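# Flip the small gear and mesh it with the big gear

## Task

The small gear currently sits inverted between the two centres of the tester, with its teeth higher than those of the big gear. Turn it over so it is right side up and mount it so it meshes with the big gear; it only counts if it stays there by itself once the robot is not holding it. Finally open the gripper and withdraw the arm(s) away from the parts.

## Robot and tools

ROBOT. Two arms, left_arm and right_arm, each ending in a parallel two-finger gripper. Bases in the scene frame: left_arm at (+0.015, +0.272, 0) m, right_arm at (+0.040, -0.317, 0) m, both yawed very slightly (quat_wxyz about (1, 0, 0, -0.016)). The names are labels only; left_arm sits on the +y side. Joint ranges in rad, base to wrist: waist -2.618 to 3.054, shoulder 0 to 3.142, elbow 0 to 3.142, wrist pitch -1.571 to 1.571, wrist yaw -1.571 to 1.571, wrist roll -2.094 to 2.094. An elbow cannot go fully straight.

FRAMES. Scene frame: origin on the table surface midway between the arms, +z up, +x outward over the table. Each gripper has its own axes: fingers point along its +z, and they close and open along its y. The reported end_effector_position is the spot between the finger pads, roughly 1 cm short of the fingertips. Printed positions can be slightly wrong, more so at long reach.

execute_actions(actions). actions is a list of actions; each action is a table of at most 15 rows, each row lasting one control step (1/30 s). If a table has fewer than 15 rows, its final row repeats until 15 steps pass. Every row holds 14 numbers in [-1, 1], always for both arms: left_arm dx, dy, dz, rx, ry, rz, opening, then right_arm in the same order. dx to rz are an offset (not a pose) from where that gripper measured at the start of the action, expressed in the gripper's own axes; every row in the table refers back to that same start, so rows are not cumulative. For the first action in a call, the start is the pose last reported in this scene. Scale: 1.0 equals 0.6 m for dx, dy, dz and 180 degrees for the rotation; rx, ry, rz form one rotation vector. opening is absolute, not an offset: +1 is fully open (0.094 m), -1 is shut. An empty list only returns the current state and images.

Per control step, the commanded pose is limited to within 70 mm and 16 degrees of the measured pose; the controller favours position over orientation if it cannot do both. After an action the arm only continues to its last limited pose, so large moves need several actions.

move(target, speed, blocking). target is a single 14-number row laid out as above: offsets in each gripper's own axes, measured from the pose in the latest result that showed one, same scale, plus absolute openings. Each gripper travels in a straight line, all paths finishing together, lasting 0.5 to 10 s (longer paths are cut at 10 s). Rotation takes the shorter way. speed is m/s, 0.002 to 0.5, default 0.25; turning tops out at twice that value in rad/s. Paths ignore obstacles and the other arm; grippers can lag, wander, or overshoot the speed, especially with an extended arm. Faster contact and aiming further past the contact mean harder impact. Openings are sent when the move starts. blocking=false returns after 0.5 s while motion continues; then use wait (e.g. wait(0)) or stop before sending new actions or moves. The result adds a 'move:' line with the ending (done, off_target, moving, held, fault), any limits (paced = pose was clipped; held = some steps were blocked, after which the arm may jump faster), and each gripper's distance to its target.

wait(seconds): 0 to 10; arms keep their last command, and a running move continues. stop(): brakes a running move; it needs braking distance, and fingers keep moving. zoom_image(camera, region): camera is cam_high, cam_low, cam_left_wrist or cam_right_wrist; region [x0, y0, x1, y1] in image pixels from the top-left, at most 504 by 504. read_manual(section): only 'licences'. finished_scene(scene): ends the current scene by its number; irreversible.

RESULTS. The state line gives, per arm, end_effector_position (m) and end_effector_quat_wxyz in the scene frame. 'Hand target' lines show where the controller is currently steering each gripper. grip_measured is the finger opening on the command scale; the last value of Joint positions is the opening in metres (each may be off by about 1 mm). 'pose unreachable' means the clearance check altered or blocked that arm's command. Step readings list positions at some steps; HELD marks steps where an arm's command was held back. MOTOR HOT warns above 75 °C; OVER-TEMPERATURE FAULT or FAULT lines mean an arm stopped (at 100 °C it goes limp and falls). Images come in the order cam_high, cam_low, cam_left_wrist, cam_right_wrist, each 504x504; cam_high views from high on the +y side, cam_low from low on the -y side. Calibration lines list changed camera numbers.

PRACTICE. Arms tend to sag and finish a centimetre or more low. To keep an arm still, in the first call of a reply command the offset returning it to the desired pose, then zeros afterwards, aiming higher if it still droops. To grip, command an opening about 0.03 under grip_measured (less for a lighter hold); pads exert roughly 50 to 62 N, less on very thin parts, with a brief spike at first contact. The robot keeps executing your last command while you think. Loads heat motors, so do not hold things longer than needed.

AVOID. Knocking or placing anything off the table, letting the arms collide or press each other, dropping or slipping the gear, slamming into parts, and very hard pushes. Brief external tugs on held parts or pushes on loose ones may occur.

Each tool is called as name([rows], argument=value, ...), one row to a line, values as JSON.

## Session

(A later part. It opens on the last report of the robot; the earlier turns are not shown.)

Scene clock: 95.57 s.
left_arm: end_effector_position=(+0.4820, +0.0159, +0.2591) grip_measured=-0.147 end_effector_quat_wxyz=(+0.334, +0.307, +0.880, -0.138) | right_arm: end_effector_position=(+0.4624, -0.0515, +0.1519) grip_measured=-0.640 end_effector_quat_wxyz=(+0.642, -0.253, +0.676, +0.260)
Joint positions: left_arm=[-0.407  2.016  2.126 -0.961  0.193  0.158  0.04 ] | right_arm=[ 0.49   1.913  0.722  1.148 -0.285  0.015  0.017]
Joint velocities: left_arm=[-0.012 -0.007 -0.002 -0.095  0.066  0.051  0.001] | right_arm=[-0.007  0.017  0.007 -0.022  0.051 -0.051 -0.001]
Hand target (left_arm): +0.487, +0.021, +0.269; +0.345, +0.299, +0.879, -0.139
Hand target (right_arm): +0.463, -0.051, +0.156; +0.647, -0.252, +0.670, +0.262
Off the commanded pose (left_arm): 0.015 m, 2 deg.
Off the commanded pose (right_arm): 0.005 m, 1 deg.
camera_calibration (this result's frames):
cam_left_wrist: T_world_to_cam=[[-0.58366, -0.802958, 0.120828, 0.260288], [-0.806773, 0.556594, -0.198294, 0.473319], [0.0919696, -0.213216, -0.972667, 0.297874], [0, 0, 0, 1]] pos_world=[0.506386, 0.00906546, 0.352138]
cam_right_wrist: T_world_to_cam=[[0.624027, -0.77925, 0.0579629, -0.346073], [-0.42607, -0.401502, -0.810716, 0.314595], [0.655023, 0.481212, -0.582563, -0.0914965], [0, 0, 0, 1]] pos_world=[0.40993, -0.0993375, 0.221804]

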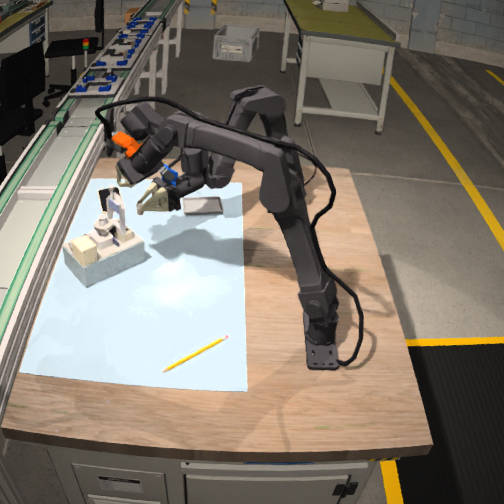

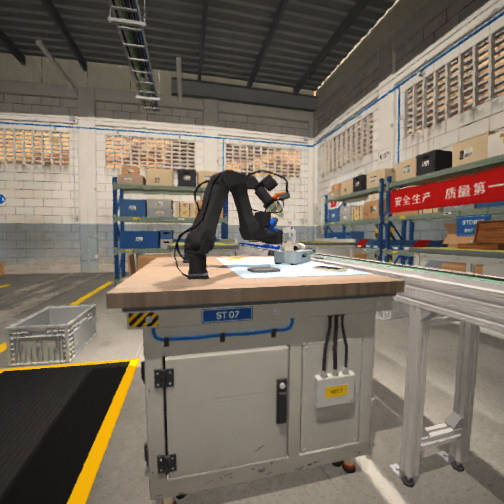

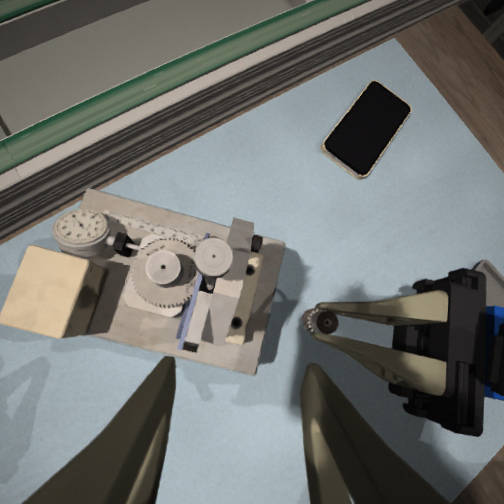

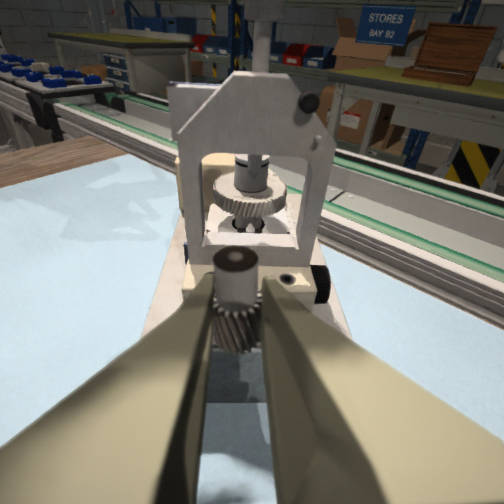

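move(target=[-0.018,0.02,0.1,0,-0.012,0,-0.15,-0.008,0,0,0,-0.004,0,-0.67], speed=0.08)

Scene clock: 97.23 s.
left_arm: end_effector_position=(+0.5189, -0.0015, +0.2032) grip_measured=-0.147 end_effector_quat_wxyz=(+0.324, +0.305, +0.885, -0.138) | right_arm: end_effector_position=(+0.4624, -0.0516, +0.1506) grip_measured=-0.640 end_effector_quat_wxyz=(+0.640, -0.253, +0.677, +0.260)
Joint positions: left_arm=[-0.407  2.17   2.148 -0.849  0.193  0.153  0.04 ] | right_arm=[ 0.49   1.913  0.722  1.143 -0.285  0.015  0.017]
Joint velocities: left_arm=[ 0.007 -0.007 -0.007 -0.007 -0.022 -0.037  0.001] | right_arm=[-0.012 -0.002 -0.012 -0.007 -0.022 -0.007 -0.001]
Hand target (left_arm): +0.525, -0.007, +0.222; +0.351, +0.304, +0.874, -0.144
Hand target (right_arm): +0.463, -0.051, +0.157; +0.646, -0.251, +0.672, +0.262
Off the commanded pose (left_arm): 0.020 m, 3 deg.
Off the commanded pose (right_arm): 0.006 m, 1 deg.
move: off_target (left_arm)
camera_calibration (this result's frames):
cam_left_wrist: T_world_to_cam=[[-0.5778, -0.80605, 0.128182, 0.270101], [-0.812997, 0.554552, -0.177502, 0.500691], [0.0719912, -0.206772, -0.975737, 0.247407], [0, 0, 0, 1]] pos_world=[0.545314, -0.00878782, 0.295656]
cam_right_wrist: T_world_to_cam=[[0.624301, -0.779115, 0.056816, -0.345933], [-0.429945, -0.403415, -0.807715, 0.314759], [0.652223, 0.47983, -0.586829, -0.0903336], [0, 0, 0, 1]] pos_world=[0.410213, -0.099198, 0.22088]

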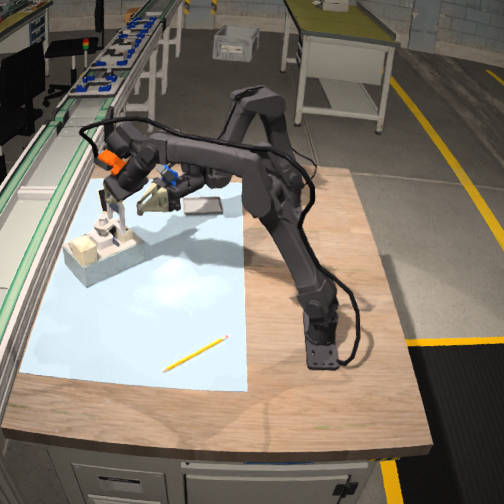

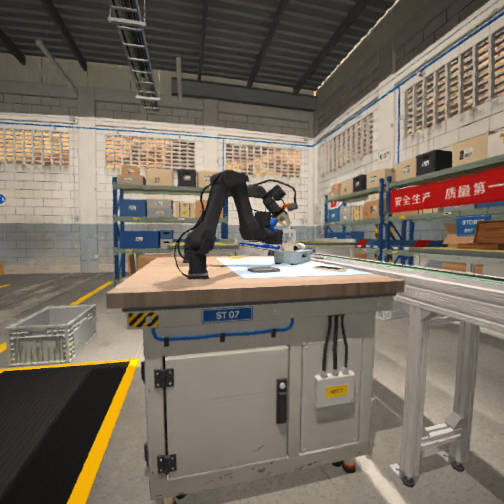

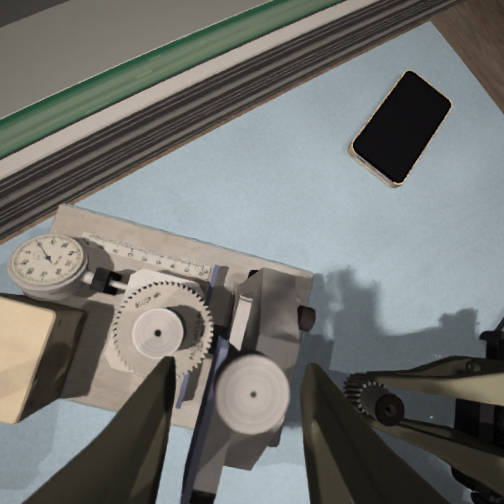

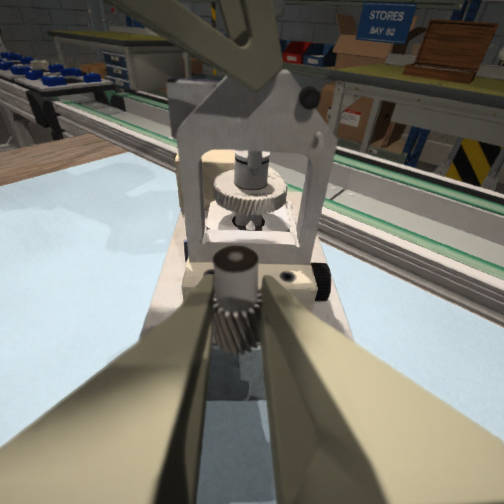

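move(target=[-0.03,-0.003,0,0,-0.022,0,-0.15,-0.01,0,0,0,-0.005,0,-0.67], speed=0.05)

Scene clock: 98.40 s.
left_arm: end_effector_position=(+0.5258, -0.0047, +0.2099) grip_measured=-0.147 end_effector_quat_wxyz=(+0.343, +0.298, +0.879, -0.143) | right_arm: end_effector_position=(+0.4623, -0.0516, +0.1495) grip_measured=-0.640 end_effector_quat_wxyz=(+0.638, -0.253, +0.679, +0.260)
Joint positions: left_arm=[-0.407  2.17   2.148 -0.807  0.193  0.139  0.04 ] | right_arm=[ 0.49   1.913  0.722  1.138 -0.285  0.015  0.017]
Joint velocities: left_arm=[ 0.002 -0.007  0.007  0.037  0.007 -0.066 -0.001] | right_arm=[-0.007  0.007 -0.012  0.037  0.051 -0.022 -0.   ]
Hand target (left_arm): +0.529, -0.011, +0.215; +0.355, +0.299, +0.873, -0.148
Hand target (right_arm): +0.463, -0.051, +0.157; +0.645, -0.251, +0.672, +0.262
Off the commanded pose (left_arm): 0.009 m, 2 deg.
Off the commanded pose (right_arm): 0.007 m, 1 deg.
move: done
camera_calibration (this result's frames):
cam_left_wrist: T_world_to_cam=[[-0.573429, -0.808842, 0.130209, 0.267882], [-0.812541, 0.541193, -0.216532, 0.517231], [0.104672, -0.229966, -0.967553, 0.233773], [0, 0, 0, 1]] pos_world=[0.549413, -0.00948873, 0.303304]
cam_right_wrist: T_world_to_cam=[[0.624533, -0.779001, 0.0558317, -0.345812], [-0.433255, -0.405049, -0.805124, 0.314894], [0.649807, 0.478637, -0.590472, -0.0893362], [0, 0, 0, 1]] pos_world=[0.410452, -0.0990802, 0.220086]

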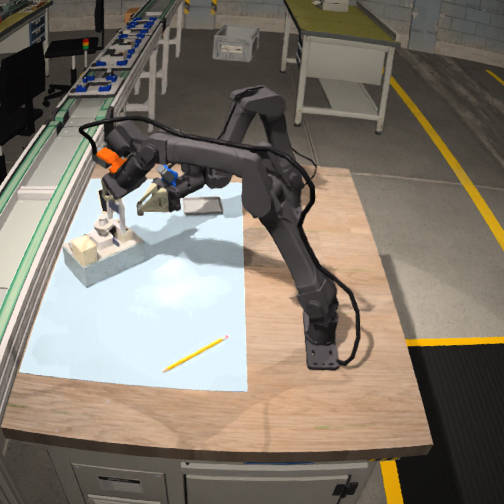

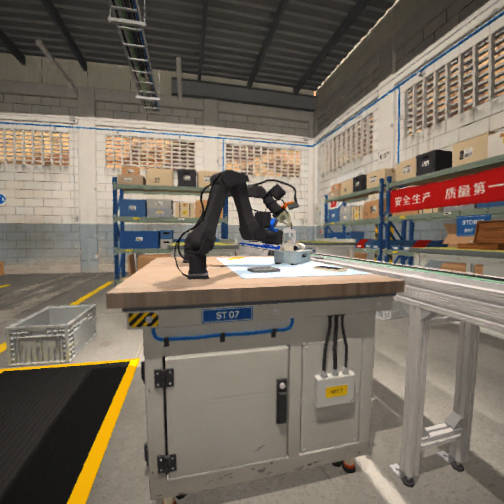

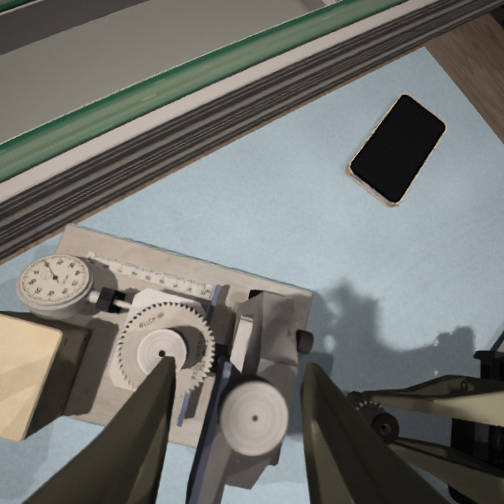

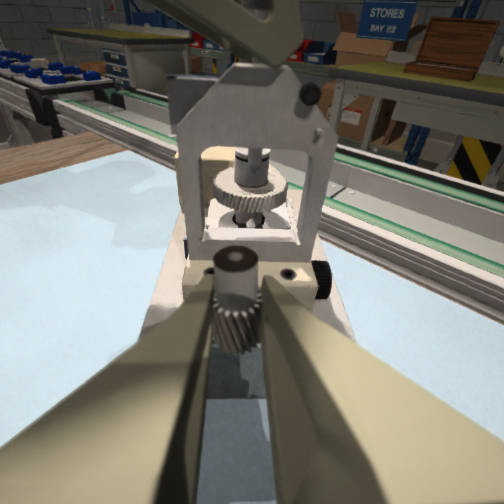

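move(target=[-0.012,-0.007,0,0.006,-0.006,0,-0.73,-0.025,-0.012,0,0.01,-0.02,0,-0.67], speed=0.04)

Scene clock: 99.77 s.
left_arm: end_effector_position=(+0.5248, -0.0068, +0.2103) grip_measured=-0.699 end_effector_quat_wxyz=(+0.342, +0.300, +0.878, -0.147) | right_arm: end_effector_position=(+0.4649, -0.0540, +0.1583) grip_measured=-0.640 end_effector_quat_wxyz=(+0.653, -0.243, +0.670, +0.257)
Joint positions: left_arm=[-0.408  2.17   2.148 -0.806  0.202  0.139  0.014] | right_arm=[ 0.49   1.913  0.722  1.175 -0.265  0.023  0.017]
Joint velocities: left_arm=[-0.007 -0.002  0.002  0.022 -0.007 -0.051  0.   ] | right_arm=[ 0.022  0.012 -0.012  0.051  0.037  0.037  0.001]
Hand target (left_arm): +0.527, -0.011, +0.215; +0.348, +0.300, +0.875, -0.154
Hand target (right_arm): +0.468, -0.057, +0.164; +0.663, -0.235, +0.663, +0.257
Off the commanded pose (left_arm): 0.007 m, 1 deg.
Off the commanded pose (right_arm): 0.007 m, 2 deg.
move: done
camera_calibration (this result's frames):
cam_left_wrist: T_world_to_cam=[[-0.579033, -0.80369, 0.137126, 0.267061], [-0.809037, 0.545583, -0.218628, 0.516236], [0.100895, -0.237532, -0.966125, 0.235454], [0, 0, 0, 1]] pos_world=[0.548535, -0.0110875, 0.303721]
cam_right_wrist: T_world_to_cam=[[0.607475, -0.792309, 0.056754, -0.342761], [-0.41792, -0.37955, -0.825399, 0.319592], [0.675512, 0.477691, -0.561689, -0.101208], [0, 0, 0, 1]] pos_world=[0.41015, -0.101925, 0.226397]

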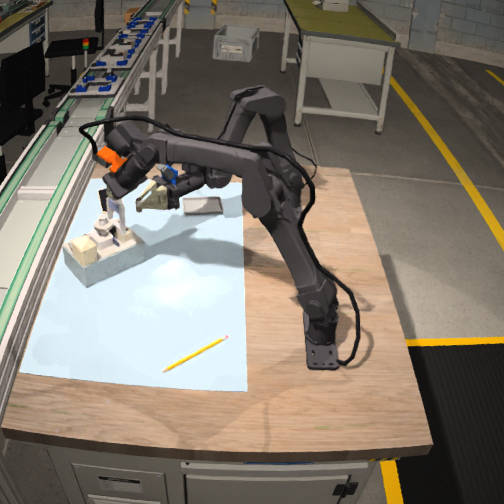

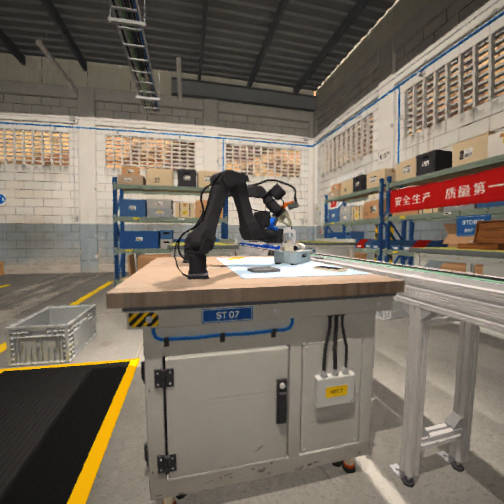

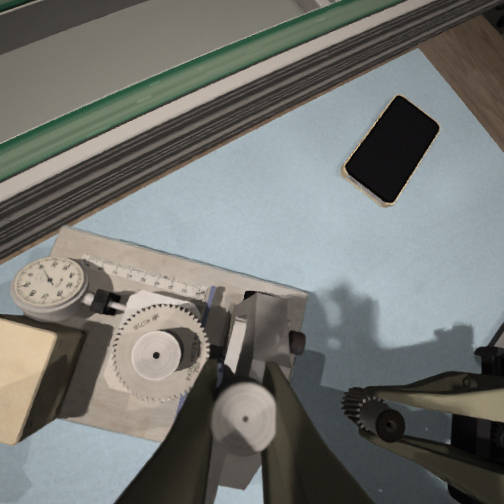

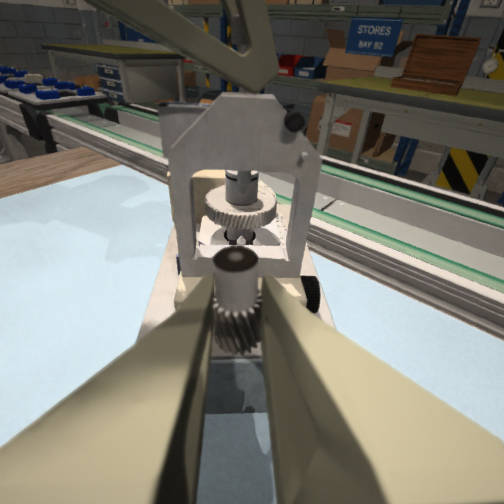

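move(target=[-0.062,-0.006,-0.08,0,-0.033,0,-0.73,-0.018,-0.006,0.08,0,-0.008,0,-0.67], speed=0.03)

Scene clock: 102.23 s.
left_arm: end_effector_position=(+0.5243, -0.0066, +0.2158) grip_measured=-0.699 end_effector_quat_wxyz=(+0.347, +0.297, +0.877, -0.149) | right_arm: end_effector_position=(+0.4991, -0.0329, +0.1542) grip_measured=-0.640 end_effector_quat_wxyz=(+0.650, -0.242, +0.674, +0.255)
Joint positions: left_arm=[-0.408  2.161  2.148 -0.804  0.202  0.133  0.014] | right_arm=[ 0.502  2.023  0.897  1.099 -0.248  0.023  0.017]
Joint velocities: left_arm=[-0.007 -0.002 -0.012  0.037  0.007  0.037 -0.001] | right_arm=[-0.007  0.002 -0.002  0.051 -0.037 -0.037  0.   ]
Hand target (left_arm): +0.519, -0.002, +0.269; +0.388, +0.291, +0.859, -0.162
Hand target (right_arm): +0.503, -0.025, +0.168; +0.661, -0.240, +0.661, +0.261
Off the commanded pose (left_arm): 0.055 m, 5 deg.
Off the commanded pose (right_arm): 0.017 m, 2 deg.
move: off_target (left_arm, right_arm)
camera_calibration (this result's frames):
cam_left_wrist: T_world_to_cam=[[-0.576738, -0.805007, 0.139058, 0.264591], [-0.809629, 0.540538, -0.228736, 0.519384], [0.108967, -0.244506, -0.963505, 0.235974], [0, 0, 0, 1]] pos_world=[0.547395, -0.0100517, 0.30937]
cam_right_wrist: T_world_to_cam=[[0.604395, -0.794807, 0.0546759, -0.344768], [-0.427869, -0.381724, -0.819277, 0.342419], [0.672038, 0.471773, -0.570785, -0.133713], [0, 0, 0, 1]] pos_world=[0.444747, -0.0802326, 0.223066]

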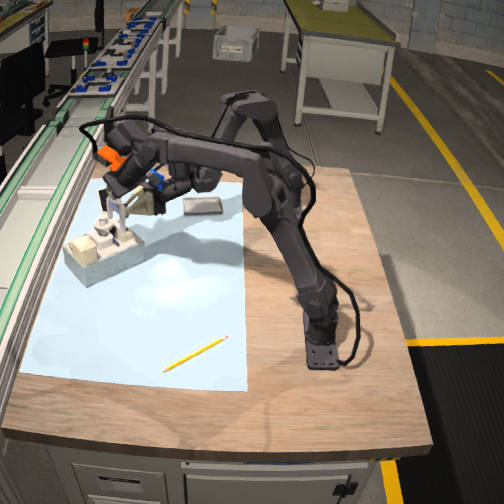

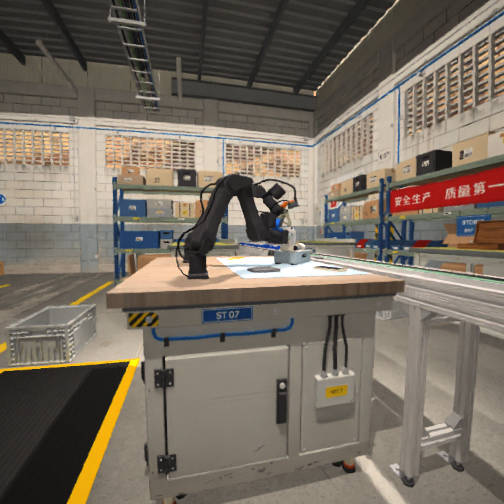

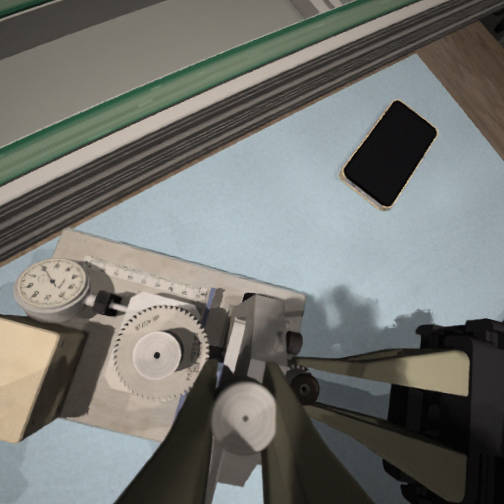

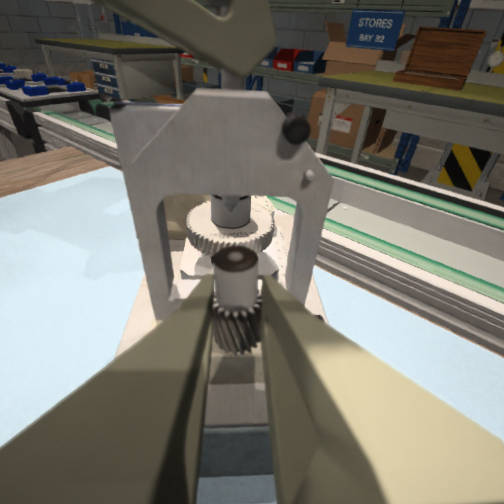

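execute_actions([
  [[-0.07,-0.008,-0.08,0,-0.04,0,-0.73,-0.012,0.008,0,-0.008,-0.01,0,-0.67]],
  [[-0.07,-0.008,-0.08,0,-0.04,0,-0.73,-0.006,0,0,0,-0.003,0,-0.67]],
])

Scene clock: 103.47 s.
left_arm: end_effector_position=(+0.5246, -0.0067, +0.2261) grip_measured=-0.699 end_effector_quat_wxyz=(+0.357, +0.290, +0.874, -0.153) | right_arm: end_effector_position=(+0.4973, -0.0309, +0.1550) grip_measured=-0.640 end_effector_quat_wxyz=(+0.649, -0.247, +0.671, +0.260)
Joint positions: left_arm=[-0.408  2.146  2.148 -0.794  0.202  0.117  0.014] | right_arm=[ 0.502  2.024  0.897  1.103 -0.263  0.023  0.017]
Joint velocities: left_arm=[-0.012  0.007  0.002 -0.037  0.037 -0.066  0.   ] | right_arm=[ 0.002 -0.002  0.002 -0.007 -0.022  0.007 -0.001]
Hand target (left_arm): +0.519, -0.003, +0.285; +0.409, +0.283, +0.851, -0.169
Hand target (right_arm): +0.497, -0.031, +0.159; +0.653, -0.246, +0.667, +0.262
Off the commanded pose (left_arm): 0.061 m, 7 deg.
Off the commanded pose (right_arm): 0.004 m, 1 deg.
Step readings (end_effector_position; steps 1 to 15: 1st action; 16 to 30: 2nd action):
0: left_arm (+0.5243, -0.0066, +0.2158) | right_arm (+0.4991, -0.0330, +0.1536)
1: left_arm (+0.5245, -0.0067, +0.2167) | right_arm (+0.4989, -0.0327, +0.1538)
2: left_arm (+0.5245, -0.0067, +0.2176) | right_arm (+0.4986, -0.0324, +0.1541)
4: left_arm (+0.5245, -0.0067, +0.2207) | right_arm (+0.4981, -0.0318, +0.1547)
8: left_arm (+0.5245, -0.0067, +0.2230) | right_arm (+0.4976, -0.0312, +0.1553)
15: left_arm (+0.5245, -0.0067, +0.2230) | right_arm (+0.4974, -0.0309, +0.1557)
16: left_arm (+0.5245, -0.0067, +0.2237) | right_arm (+0.4974, -0.0309, +0.1556)
17: left_arm (+0.5246, -0.0067, +0.2240) | right_arm (+0.4974, -0.0309, +0.1556)
19: left_arm (+0.5245, -0.0067, +0.2250) | right_arm (+0.4973, -0.0309, +0.1553)
23: left_arm (+0.5246, -0.0067, +0.2261) | right_arm (+0.4973, -0.0309, +0.1551)
30: end_effector_position above
camera_calibration (this result's frames):
cam_left_wrist: T_world_to_cam=[[-0.570063, -0.808615, 0.145497, 0.258225], [-0.811745, 0.526975, -0.251728, 0.528208], [0.126878, -0.261607, -0.956799, 0.234814], [0, 0, 0, 1]] pos_world=[0.546183, -0.00811902, 0.320064]
cam_right_wrist: T_world_to_cam=[[0.615972, -0.785844, 0.0550183, -0.347715], [-0.419506, -0.386334, -0.821438, 0.339164], [0.666778, 0.482902, -0.567638, -0.130545], [0, 0, 0, 1]] pos_world=[0.443509, -0.0791787, 0.22363]

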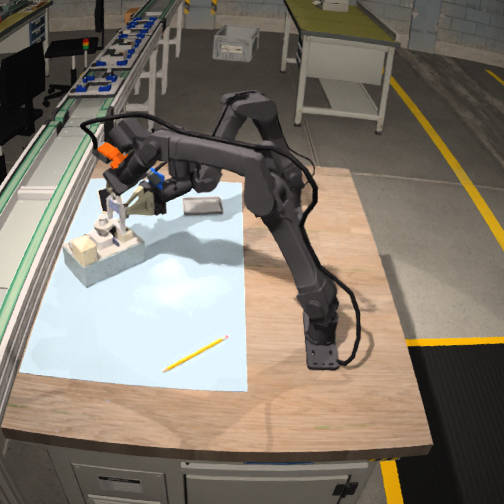

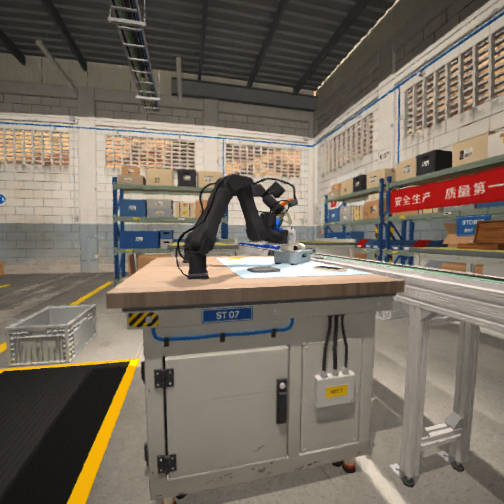

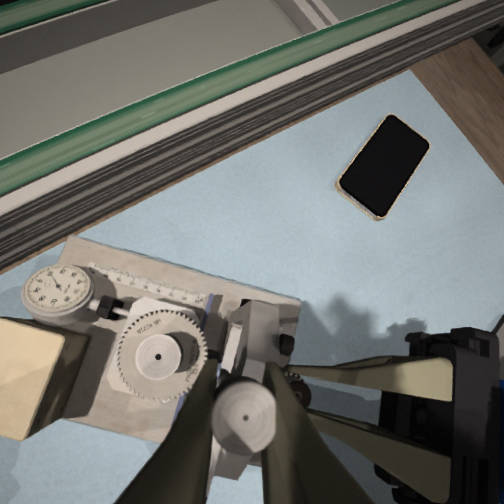

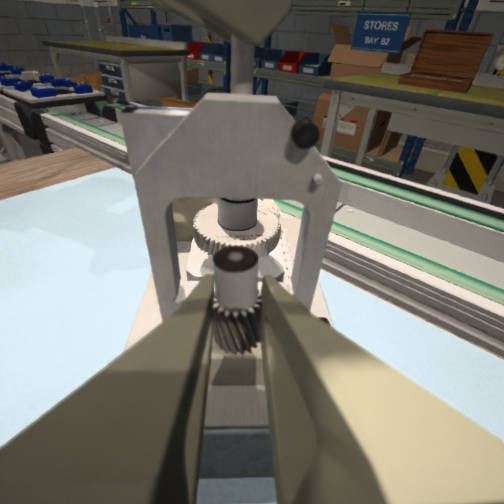

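execute_actions([
  [[-0.05,-0.005,-0.062,0,-0.033,0,-0.73,-0.02,0.004,0.01,0,-0.012,0,-0.67],[-0.05,-0.005,-0.062,0,-0.033,0,-0.73,-0.025,0.006,0.016,0,-0.012,0,-0.67],[-0.05,-0.005,-0.062,0,-0.033,0,-0.73,-0.028,0.008,0.022,0,-0.012,0,-0.67],[-0.05,-0.005,-0.062,0,-0.033,0,-0.73,-0.03,0.008,0.028,0,-0.012,0,-0.67],[-0.05,-0.005,-0.062,0,-0.033,0,-0.73,-0.03,0.008,0.035,0,-0.012,0,-0.67]],
  [[-0.05,-0.005,-0.062,0,-0.033,0,-0.73,-0.008,0,0,0,-0.004,0,-0.67]],
])

Scene clock: 104.80 s.
left_arm: end_effector_position=(+0.5250, -0.0069, +0.2233) grip_measured=-0.699 end_effector_quat_wxyz=(+0.365, +0.289, +0.871, -0.155) | right_arm: end_effector_position=(+0.5056, -0.0198, +0.1591) grip_measured=-0.640 end_effector_quat_wxyz=(+0.650, -0.246, +0.670, +0.261)
Joint positions: left_arm=[-0.408  2.125  2.091 -0.74   0.202  0.113  0.014] | right_arm=[ 0.519  2.046  0.957  1.07  -0.245  0.024  0.017]
Joint velocities: left_arm=[ 0.007 -0.012  0.002 -0.037 -0.022  0.022 -0.001] | right_arm=[-0.002  0.002  0.007 -0.007 -0.022  0.037 -0.001]
Hand target (left_arm): +0.520, -0.002, +0.270; +0.405, +0.281, +0.854, -0.168
Hand target (right_arm): +0.506, -0.020, +0.165; +0.655, -0.244, +0.665, +0.262
Off the commanded pose (left_arm): 0.049 m, 5 deg.
Off the commanded pose (right_arm): 0.005 m, 1 deg.
Step readings (end_effector_position; steps 1 to 15: 1st action; 16 to 30: 2nd action):
0: left_arm (+0.5246, -0.0067, +0.2261) | right_arm (+0.4973, -0.0309, +0.1550)
1: left_arm (+0.5246, -0.0067, +0.2256) | right_arm (+0.4974, -0.0310, +0.1550)
2: left_arm (+0.5246, -0.0067, +0.2252) | right_arm (+0.4975, -0.0311, +0.1550)
4: left_arm (+0.5247, -0.0068, +0.2245) | right_arm (+0.4990, -0.0300, +0.1556)
8: left_arm (+0.5247, -0.0068, +0.2240) | right_arm (+0.5047, -0.0218, +0.1604)
15: left_arm (+0.5248, -0.0068, +0.2240) | right_arm (+0.5056, -0.0197, +0.1597)
16: left_arm (+0.5247, -0.0068, +0.2237) | right_arm (+0.5057, -0.0198, +0.1594)
17: left_arm (+0.5247, -0.0068, +0.2234) | right_arm (+0.5056, -0.0198, +0.1591)
19: left_arm (+0.5248, -0.0068, +0.2234) | right_arm (+0.5056, -0.0198, +0.1591)
23: left_arm (+0.5249, -0.0069, +0.2234) | right_arm (+0.5056, -0.0198, +0.1591)
30: end_effector_position above
camera_calibration (this result's frames):
cam_left_wrist: T_world_to_cam=[[-0.570022, -0.808706, 0.145153, 0.258752], [-0.809386, 0.522309, -0.268492, 0.530403], [0.141317, -0.270531, -0.952283, 0.223439], [0, 0, 0, 1]] pos_world=[0.54522, -0.0073325, 0.317628]
cam_right_wrist: T_world_to_cam=[[0.614931, -0.786696, 0.0545017, -0.34372], [-0.418148, -0.383887, -0.823276, 0.349955], [0.66859, 0.483467, -0.565019, -0.14046], [0, 0, 0, 1]] pos_world=[0.451607, -0.068152, 0.22748]

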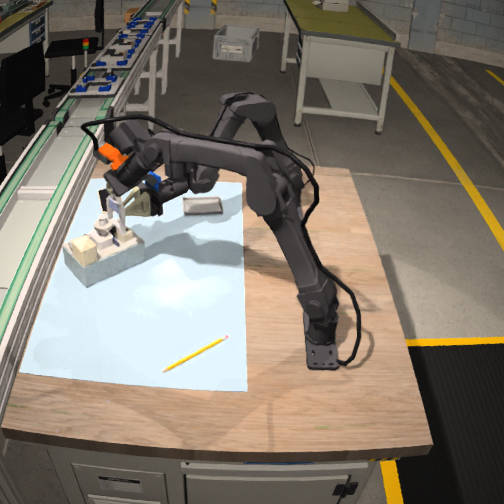

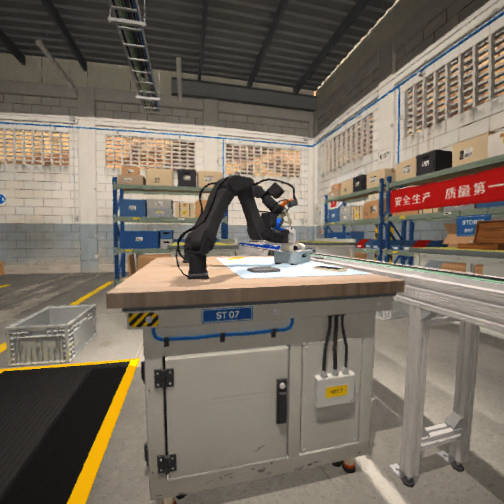

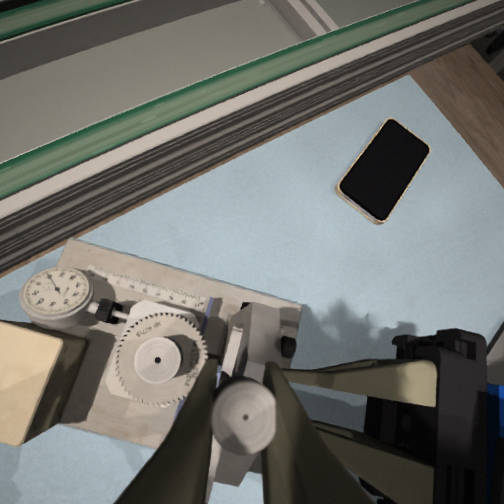

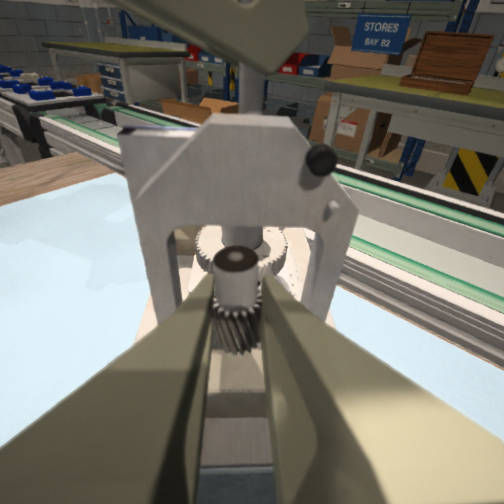

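execute_actions([
  [[-0.07,-0.008,-0.08,0,-0.02,0,-0.73,-0.012,0,0.01,0,-0.01,0,-0.67],[-0.07,-0.008,-0.08,0,-0.02,0,-0.73,-0.016,0,0.016,0,-0.01,0,-0.67],[-0.07,-0.008,-0.08,0,-0.02,0,-0.73,-0.02,0,0.022,0,-0.01,0,-0.67],[-0.07,-0.008,-0.08,0,-0.02,0,-0.73,-0.02,0,0.028,0,-0.01,0,-0.67],[-0.07,-0.008,-0.08,0,-0.02,0,-0.73,-0.02,0,0.033,0,-0.01,0,-0.67]],
  [[-0.07,-0.008,-0.08,0,-0.02,0,-0.73,-0.008,0,0,0,-0.004,0,-0.67]],
])

Scene clock: 106.10 s.
left_arm: end_effector_position=(+0.5235, -0.0058, +0.2349) grip_measured=-0.699 end_effector_quat_wxyz=(+0.328, +0.291, +0.886, -0.148) | right_arm: end_effector_position=(+0.5168, -0.0148, +0.1554) grip_measured=-0.640 end_effector_quat_wxyz=(+0.648, -0.245, +0.673, +0.259)
Joint positions: left_arm=[-0.408  2.247  2.395 -1.005  0.2    0.118  0.014] | right_arm=[ 0.519  2.085  1.012  1.046 -0.241  0.024  0.017]
Joint velocities: left_arm=[ 0.007  0.022  0.042 -0.022  0.051 -0.051  0.001] | right_arm=[-0.022 -0.002  0.002 -0.022  0.022 -0.007 -0.001]
Hand target (left_arm): +0.518, -0.002, +0.296; +0.382, +0.283, +0.865, -0.161
Hand target (right_arm): +0.517, -0.015, +0.160; +0.653, -0.243, +0.669, +0.260
Off the commanded pose (left_arm): 0.063 m, 7 deg.
Off the commanded pose (right_arm): 0.005 m, 1 deg.
Step readings (end_effector_position; steps 1 to 15: 1st action; 16 to 30: 2nd action):
0: left_arm (+0.5250, -0.0069, +0.2233) | right_arm (+0.5056, -0.0198, +0.1591)
1: left_arm (+0.5250, -0.0068, +0.2252) | right_arm (+0.5057, -0.0198, +0.1585)
2: left_arm (+0.5251, -0.0068, +0.2268) | right_arm (+0.5060, -0.0196, +0.1578)
4: left_arm (+0.5248, -0.0066, +0.2322) | right_arm (+0.5084, -0.0184, +0.1557)
8: left_arm (+0.5245, -0.0063, +0.2342) | right_arm (+0.5156, -0.0152, +0.1548)
15: left_arm (+0.5244, -0.0062, +0.2340) | right_arm (+0.5168, -0.0148, +0.1556)
16: left_arm (+0.5245, -0.0063, +0.2348) | right_arm (+0.5168, -0.0148, +0.1555)
17: left_arm (+0.5246, -0.0063, +0.2354) | right_arm (+0.5168, -0.0148, +0.1554)
19: left_arm (+0.5241, -0.0061, +0.2353) | right_arm (+0.5168, -0.0148, +0.1554)
23: left_arm (+0.5237, -0.0059, +0.2349) | right_arm (+0.5168, -0.0148, +0.1554)
30: end_effector_position above
camera_calibration (this result's frames):
cam_left_wrist: T_world_to_cam=[[-0.560985, -0.813437, 0.153673, 0.250395], [-0.824653, 0.532883, -0.189694, 0.521282], [0.0724145, -0.233143, -0.969743, 0.275363], [0, 0, 0, 1]] pos_world=[0.550404, -0.00990273, 0.327436]
cam_right_wrist: T_world_to_cam=[[0.611667, -0.789314, 0.0533573, -0.344592], [-0.425125, -0.384825, -0.819255, 0.356426], [0.667183, 0.478428, -0.570941, -0.150851], [0, 0, 0, 1]] pos_world=[0.462946, -0.0626584, 0.224264]

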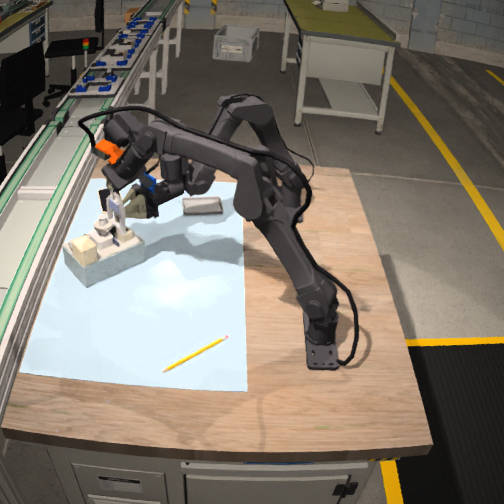

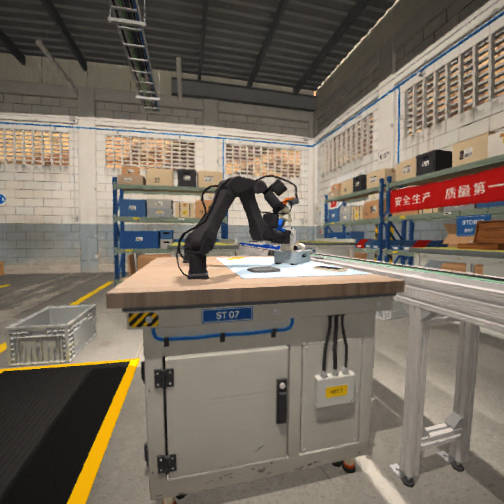

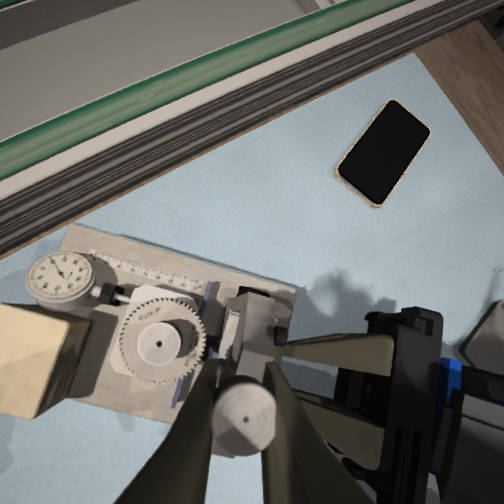

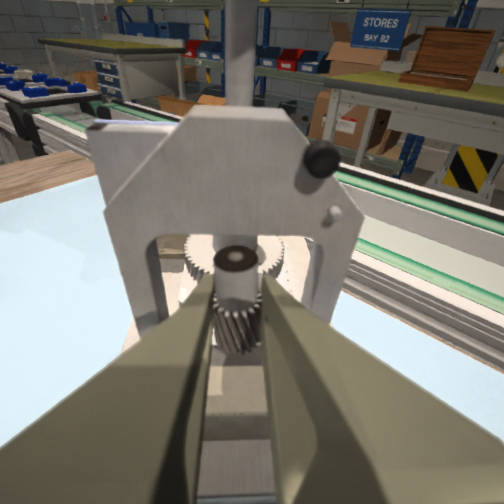

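execute_actions([
  [[-0.055,-0.006,-0.065,0,-0.03,0,-0.73,-0.015,0,0,0,-0.013,0,-0.67]],
  [[-0.055,-0.006,-0.065,0,-0.03,0,-0.73,-0.02,0.005,0.01,0,-0.01,0,-0.67],[-0.055,-0.006,-0.065,0,-0.03,0,-0.73,-0.025,0.005,0.016,0,-0.01,0,-0.67],[-0.055,-0.006,-0.065,0,-0.03,0,-0.73,-0.027,0.005,0.022,0,-0.01,0,-0.67],[-0.055,-0.006,-0.065,0,-0.03,0,-0.73,-0.027,0.005,0.027,0,-0.01,0,-0.67]],
  [[-0.055,-0.006,-0.065,0,-0.03,0,-0.73,-0.008,0,0.005,0,-0.004,0,-0.67]],
])

Scene clock: 108.03 s.
left_arm: end_effector_position=(+0.5232, -0.0056, +0.2340) grip_measured=-0.699 end_effector_quat_wxyz=(+0.316, +0.292, +0.891, -0.146) | right_arm: end_effector_position=(+0.5236, -0.0099, +0.1601) grip_measured=-0.640 end_effector_quat_wxyz=(+0.651, -0.243, +0.671, +0.258)
Joint positions: left_arm=[-0.408  2.295  2.492 -1.081  0.2    0.122  0.014] | right_arm=[ 0.524  2.098  1.053  1.026 -0.232  0.025  0.017]
Joint velocities: left_arm=[-0.002 -0.007  0.007 -0.007  0.037  0.007 -0.   ] | right_arm=[-0.002 -0.012 -0.007 -0.007 -0.037 -0.007  0.001]
Hand target (left_arm): +0.521, -0.003, +0.284; +0.363, +0.284, +0.873, -0.160
Hand target (right_arm): +0.526, -0.008, +0.166; +0.657, -0.241, +0.665, +0.260
Off the commanded pose (left_arm): 0.051 m, 6 deg.
Off the commanded pose (right_arm): 0.007 m, 1 deg.
Step readings (end_effector_position; steps 1 to 15: 1st action; 16 to 30: 2nd action; 31 to 45: 3rd action):
0: left_arm (+0.5234, -0.0057, +0.2348) | right_arm (+0.5168, -0.0148, +0.1554)
1: left_arm (+0.5236, -0.0058, +0.2342) | right_arm (+0.5168, -0.0148, +0.1558)
2: left_arm (+0.5236, -0.0058, +0.2344) | right_arm (+0.5168, -0.0148, +0.1562)
4: left_arm (+0.5236, -0.0058, +0.2342) | right_arm (+0.5168, -0.0148, +0.1576)
8: left_arm (+0.5235, -0.0058, +0.2341) | right_arm (+0.5168, -0.0148, +0.1589)
15: left_arm (+0.5235, -0.0057, +0.2342) | right_arm (+0.5168, -0.0148, +0.1596)
16: left_arm (+0.5235, -0.0058, +0.2341) | right_arm (+0.5169, -0.0148, +0.1596)
17: left_arm (+0.5236, -0.0058, +0.2341) | right_arm (+0.5170, -0.0149, +0.1593)
19: left_arm (+0.5235, -0.0057, +0.2341) | right_arm (+0.5189, -0.0142, +0.1588)
23: left_arm (+0.5234, -0.0057, +0.2342) | right_arm (+0.5235, -0.0110, +0.1618)
30: left_arm (+0.5234, -0.0057, +0.2341) | right_arm (+0.5236, -0.0099, +0.1615)
31: left_arm (+0.5234, -0.0057, +0.2342) | right_arm (+0.5236, -0.0099, +0.1613)
32: left_arm (+0.5234, -0.0057, +0.2340) | right_arm (+0.5236, -0.0099, +0.1612)
34: left_arm (+0.5233, -0.0057, +0.2340) | right_arm (+0.5236, -0.0099, +0.1607)
38: left_arm (+0.5233, -0.0057, +0.2338) | right_arm (+0.5236, -0.0099, +0.1603)
45: end_effector_position above
camera_calibration (this result's frames):
cam_left_wrist: T_world_to_cam=[[-0.559581, -0.814018, 0.155705, 0.249274], [-0.827274, 0.537319, -0.164028, 0.516185], [0.0498587, -0.220598, -0.97409, 0.2874], [0, 0, 0, 1]] pos_world=[0.552187, -0.0110429, 0.325809]
cam_right_wrist: T_world_to_cam=[[0.608016, -0.792086, 0.0539986, -0.343404], [-0.421821, -0.379918, -0.823243, 0.364048], [0.672595, 0.477767, -0.565115, -0.158817], [0, 0, 0, 1]] pos_world=[0.469177, -0.0578196, 0.228494]

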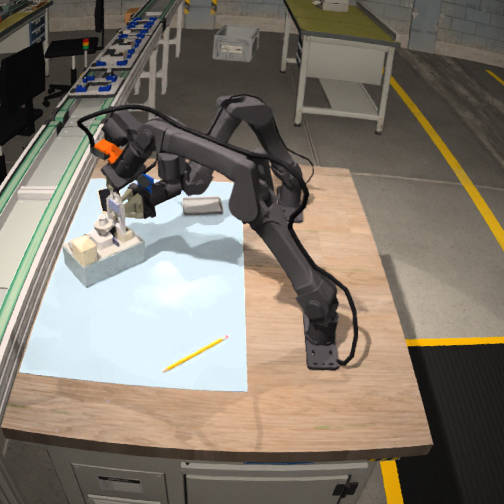

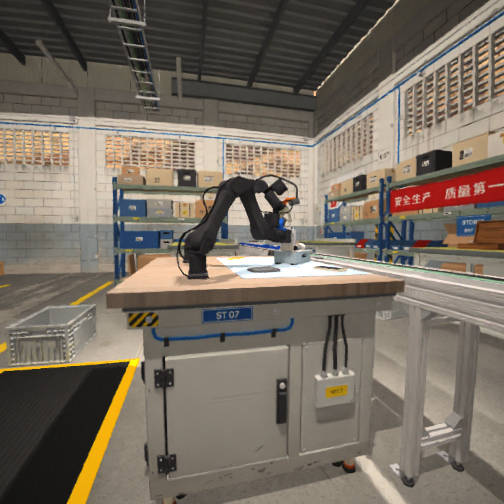

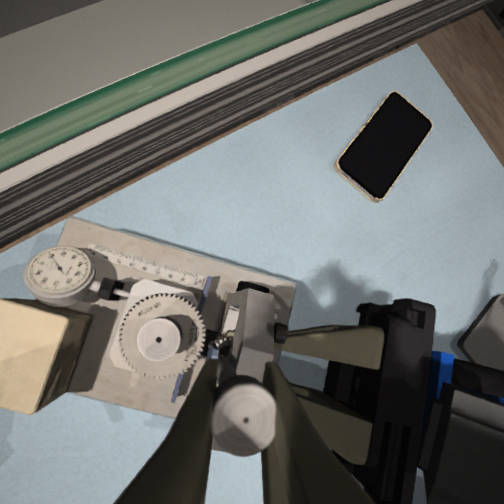

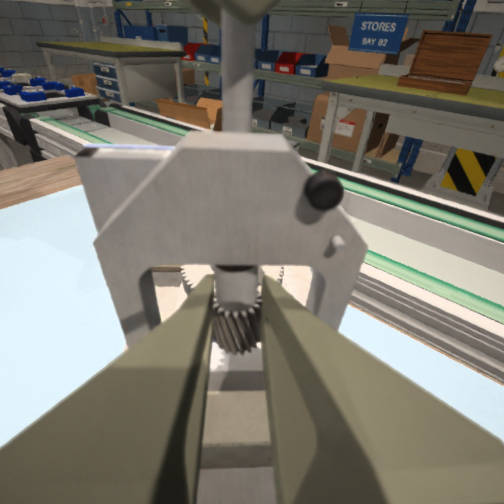

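execute_actions([
  [[-0.055,-0.006,-0.065,0,-0.036,0,-0.73,-0.015,0.007,0.01,0,-0.008,0,-0.67],[-0.055,-0.006,-0.065,0,-0.036,0,-0.73,-0.017,0.007,0.018,0,-0.008,0,-0.67]],
  [[-0.055,-0.006,-0.065,0,-0.036,0,-0.73,-0.008,0,0.005,0,-0.005,0,-0.67]],
])

zoom_image(camera="cam_left_wrist", region=[100,240,300,440])

Scene clock: 109.23 s.
left_arm: end_effector_position=(+0.5232, -0.0056, +0.2338) grip_measured=-0.699 end_effector_quat_wxyz=(+0.316, +0.292, +0.891, -0.146) | right_arm: end_effector_position=(+0.5261, -0.0089, +0.1552) grip_measured=-0.640 end_effector_quat_wxyz=(+0.648, -0.241, +0.676, +0.255)
Joint positions: left_arm=[-0.408  2.295  2.493 -1.081  0.2    0.122  0.014] | right_arm=[ 0.526  2.111  1.063  1.017 -0.221  0.025  0.017]
Joint velocities: left_arm=[-0.012  0.017  0.002 -0.022 -0.022  0.037  0.   ] | right_arm=[-0.017  0.007 -0.002 -0.022 -0.037 -0.066  0.001]
Hand target (left_arm): +0.521, -0.003, +0.284; +0.366, +0.283, +0.872, -0.162
Hand target (right_arm): +0.528, -0.007, +0.160; +0.653, -0.239, +0.671, +0.257
Off the commanded pose (left_arm): 0.051 m, 6 deg.
Off the commanded pose (right_arm): 0.006 m, 1 deg.
Step readings (end_effector_position; steps 1 to 15: 1st action; 16 to 30: 2nd action):
0: left_arm (+0.5232, -0.0056, +0.2338) | right_arm (+0.5236, -0.0099, +0.1600)
1: left_arm (+0.5232, -0.0056, +0.2338) | right_arm (+0.5237, -0.0100, +0.1600)
2: left_arm (+0.5232, -0.0056, +0.2338) | right_arm (+0.5240, -0.0101, +0.1596)
4: left_arm (+0.5232, -0.0056, +0.2338) | right_arm (+0.5256, -0.0097, +0.1586)
8: left_arm (+0.5232, -0.0056, +0.2338) | right_arm (+0.5265, -0.0097, +0.1552)
15: left_arm (+0.5232, -0.0056, +0.2338) | right_arm (+0.5261, -0.0089, +0.1552)
16: left_arm (+0.5232, -0.0056, +0.2338) | right_arm (+0.5261, -0.0089, +0.1552)
17: left_arm (+0.5232, -0.0056, +0.2338) | right_arm (+0.5261, -0.0089, +0.1552)
19: left_arm (+0.5232, -0.0056, +0.2338) | right_arm (+0.5261, -0.0089, +0.1552)
23: left_arm (+0.5232, -0.0056, +0.2338) | right_arm (+0.5261, -0.0089, +0.1552)
30: end_effector_position above
camera_calibration (this result's frames):
cam_left_wrist: T_world_to_cam=[[-0.559527, -0.814043, 0.155766, 0.249252], [-0.827331, 0.537346, -0.163656, 0.51611], [0.0495227, -0.22044, -0.974143, 0.287466], [0, 0, 0, 1]] pos_world=[0.552221, -0.0110591, 0.325672]
cam_right_wrist: T_world_to_cam=[[0.602471, -0.796411, 0.0525229, -0.340716], [-0.432612, -0.381147, -0.817052, 0.366156], [0.670728, 0.469528, -0.574167, -0.161461], [0, 0, 0, 1]] pos_world=[0.471971, -0.0559804, 0.224358]

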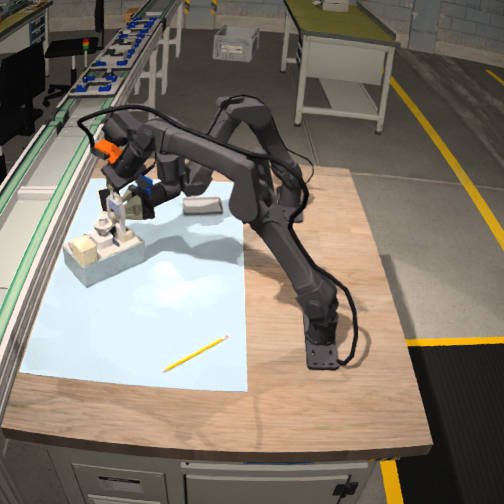

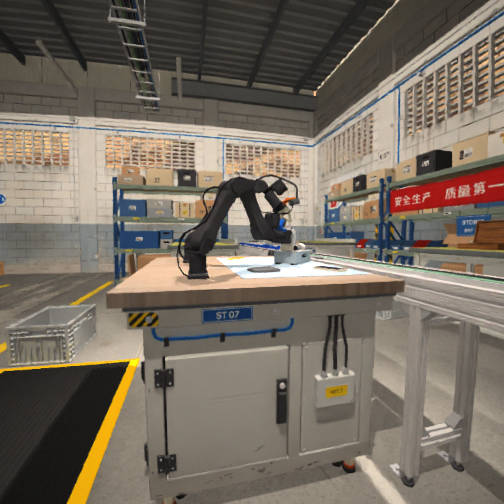

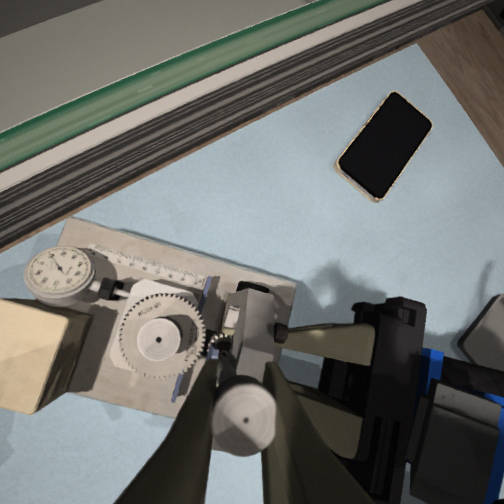

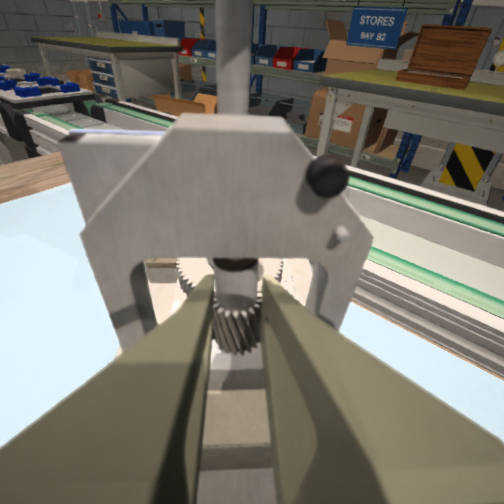

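Region (100, 240, 300, 440) of cam_left_wrist's 504x504 image, scaled by 2.520, with more detail than that image has.

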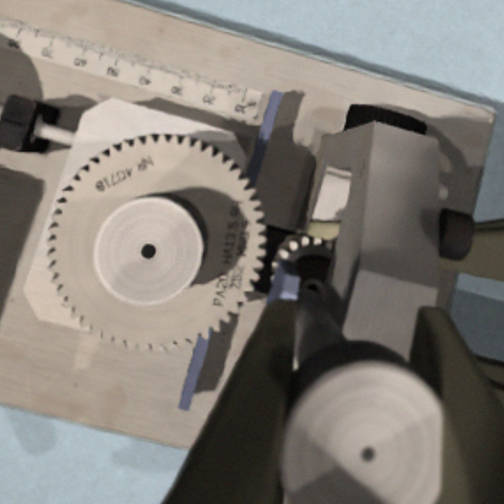

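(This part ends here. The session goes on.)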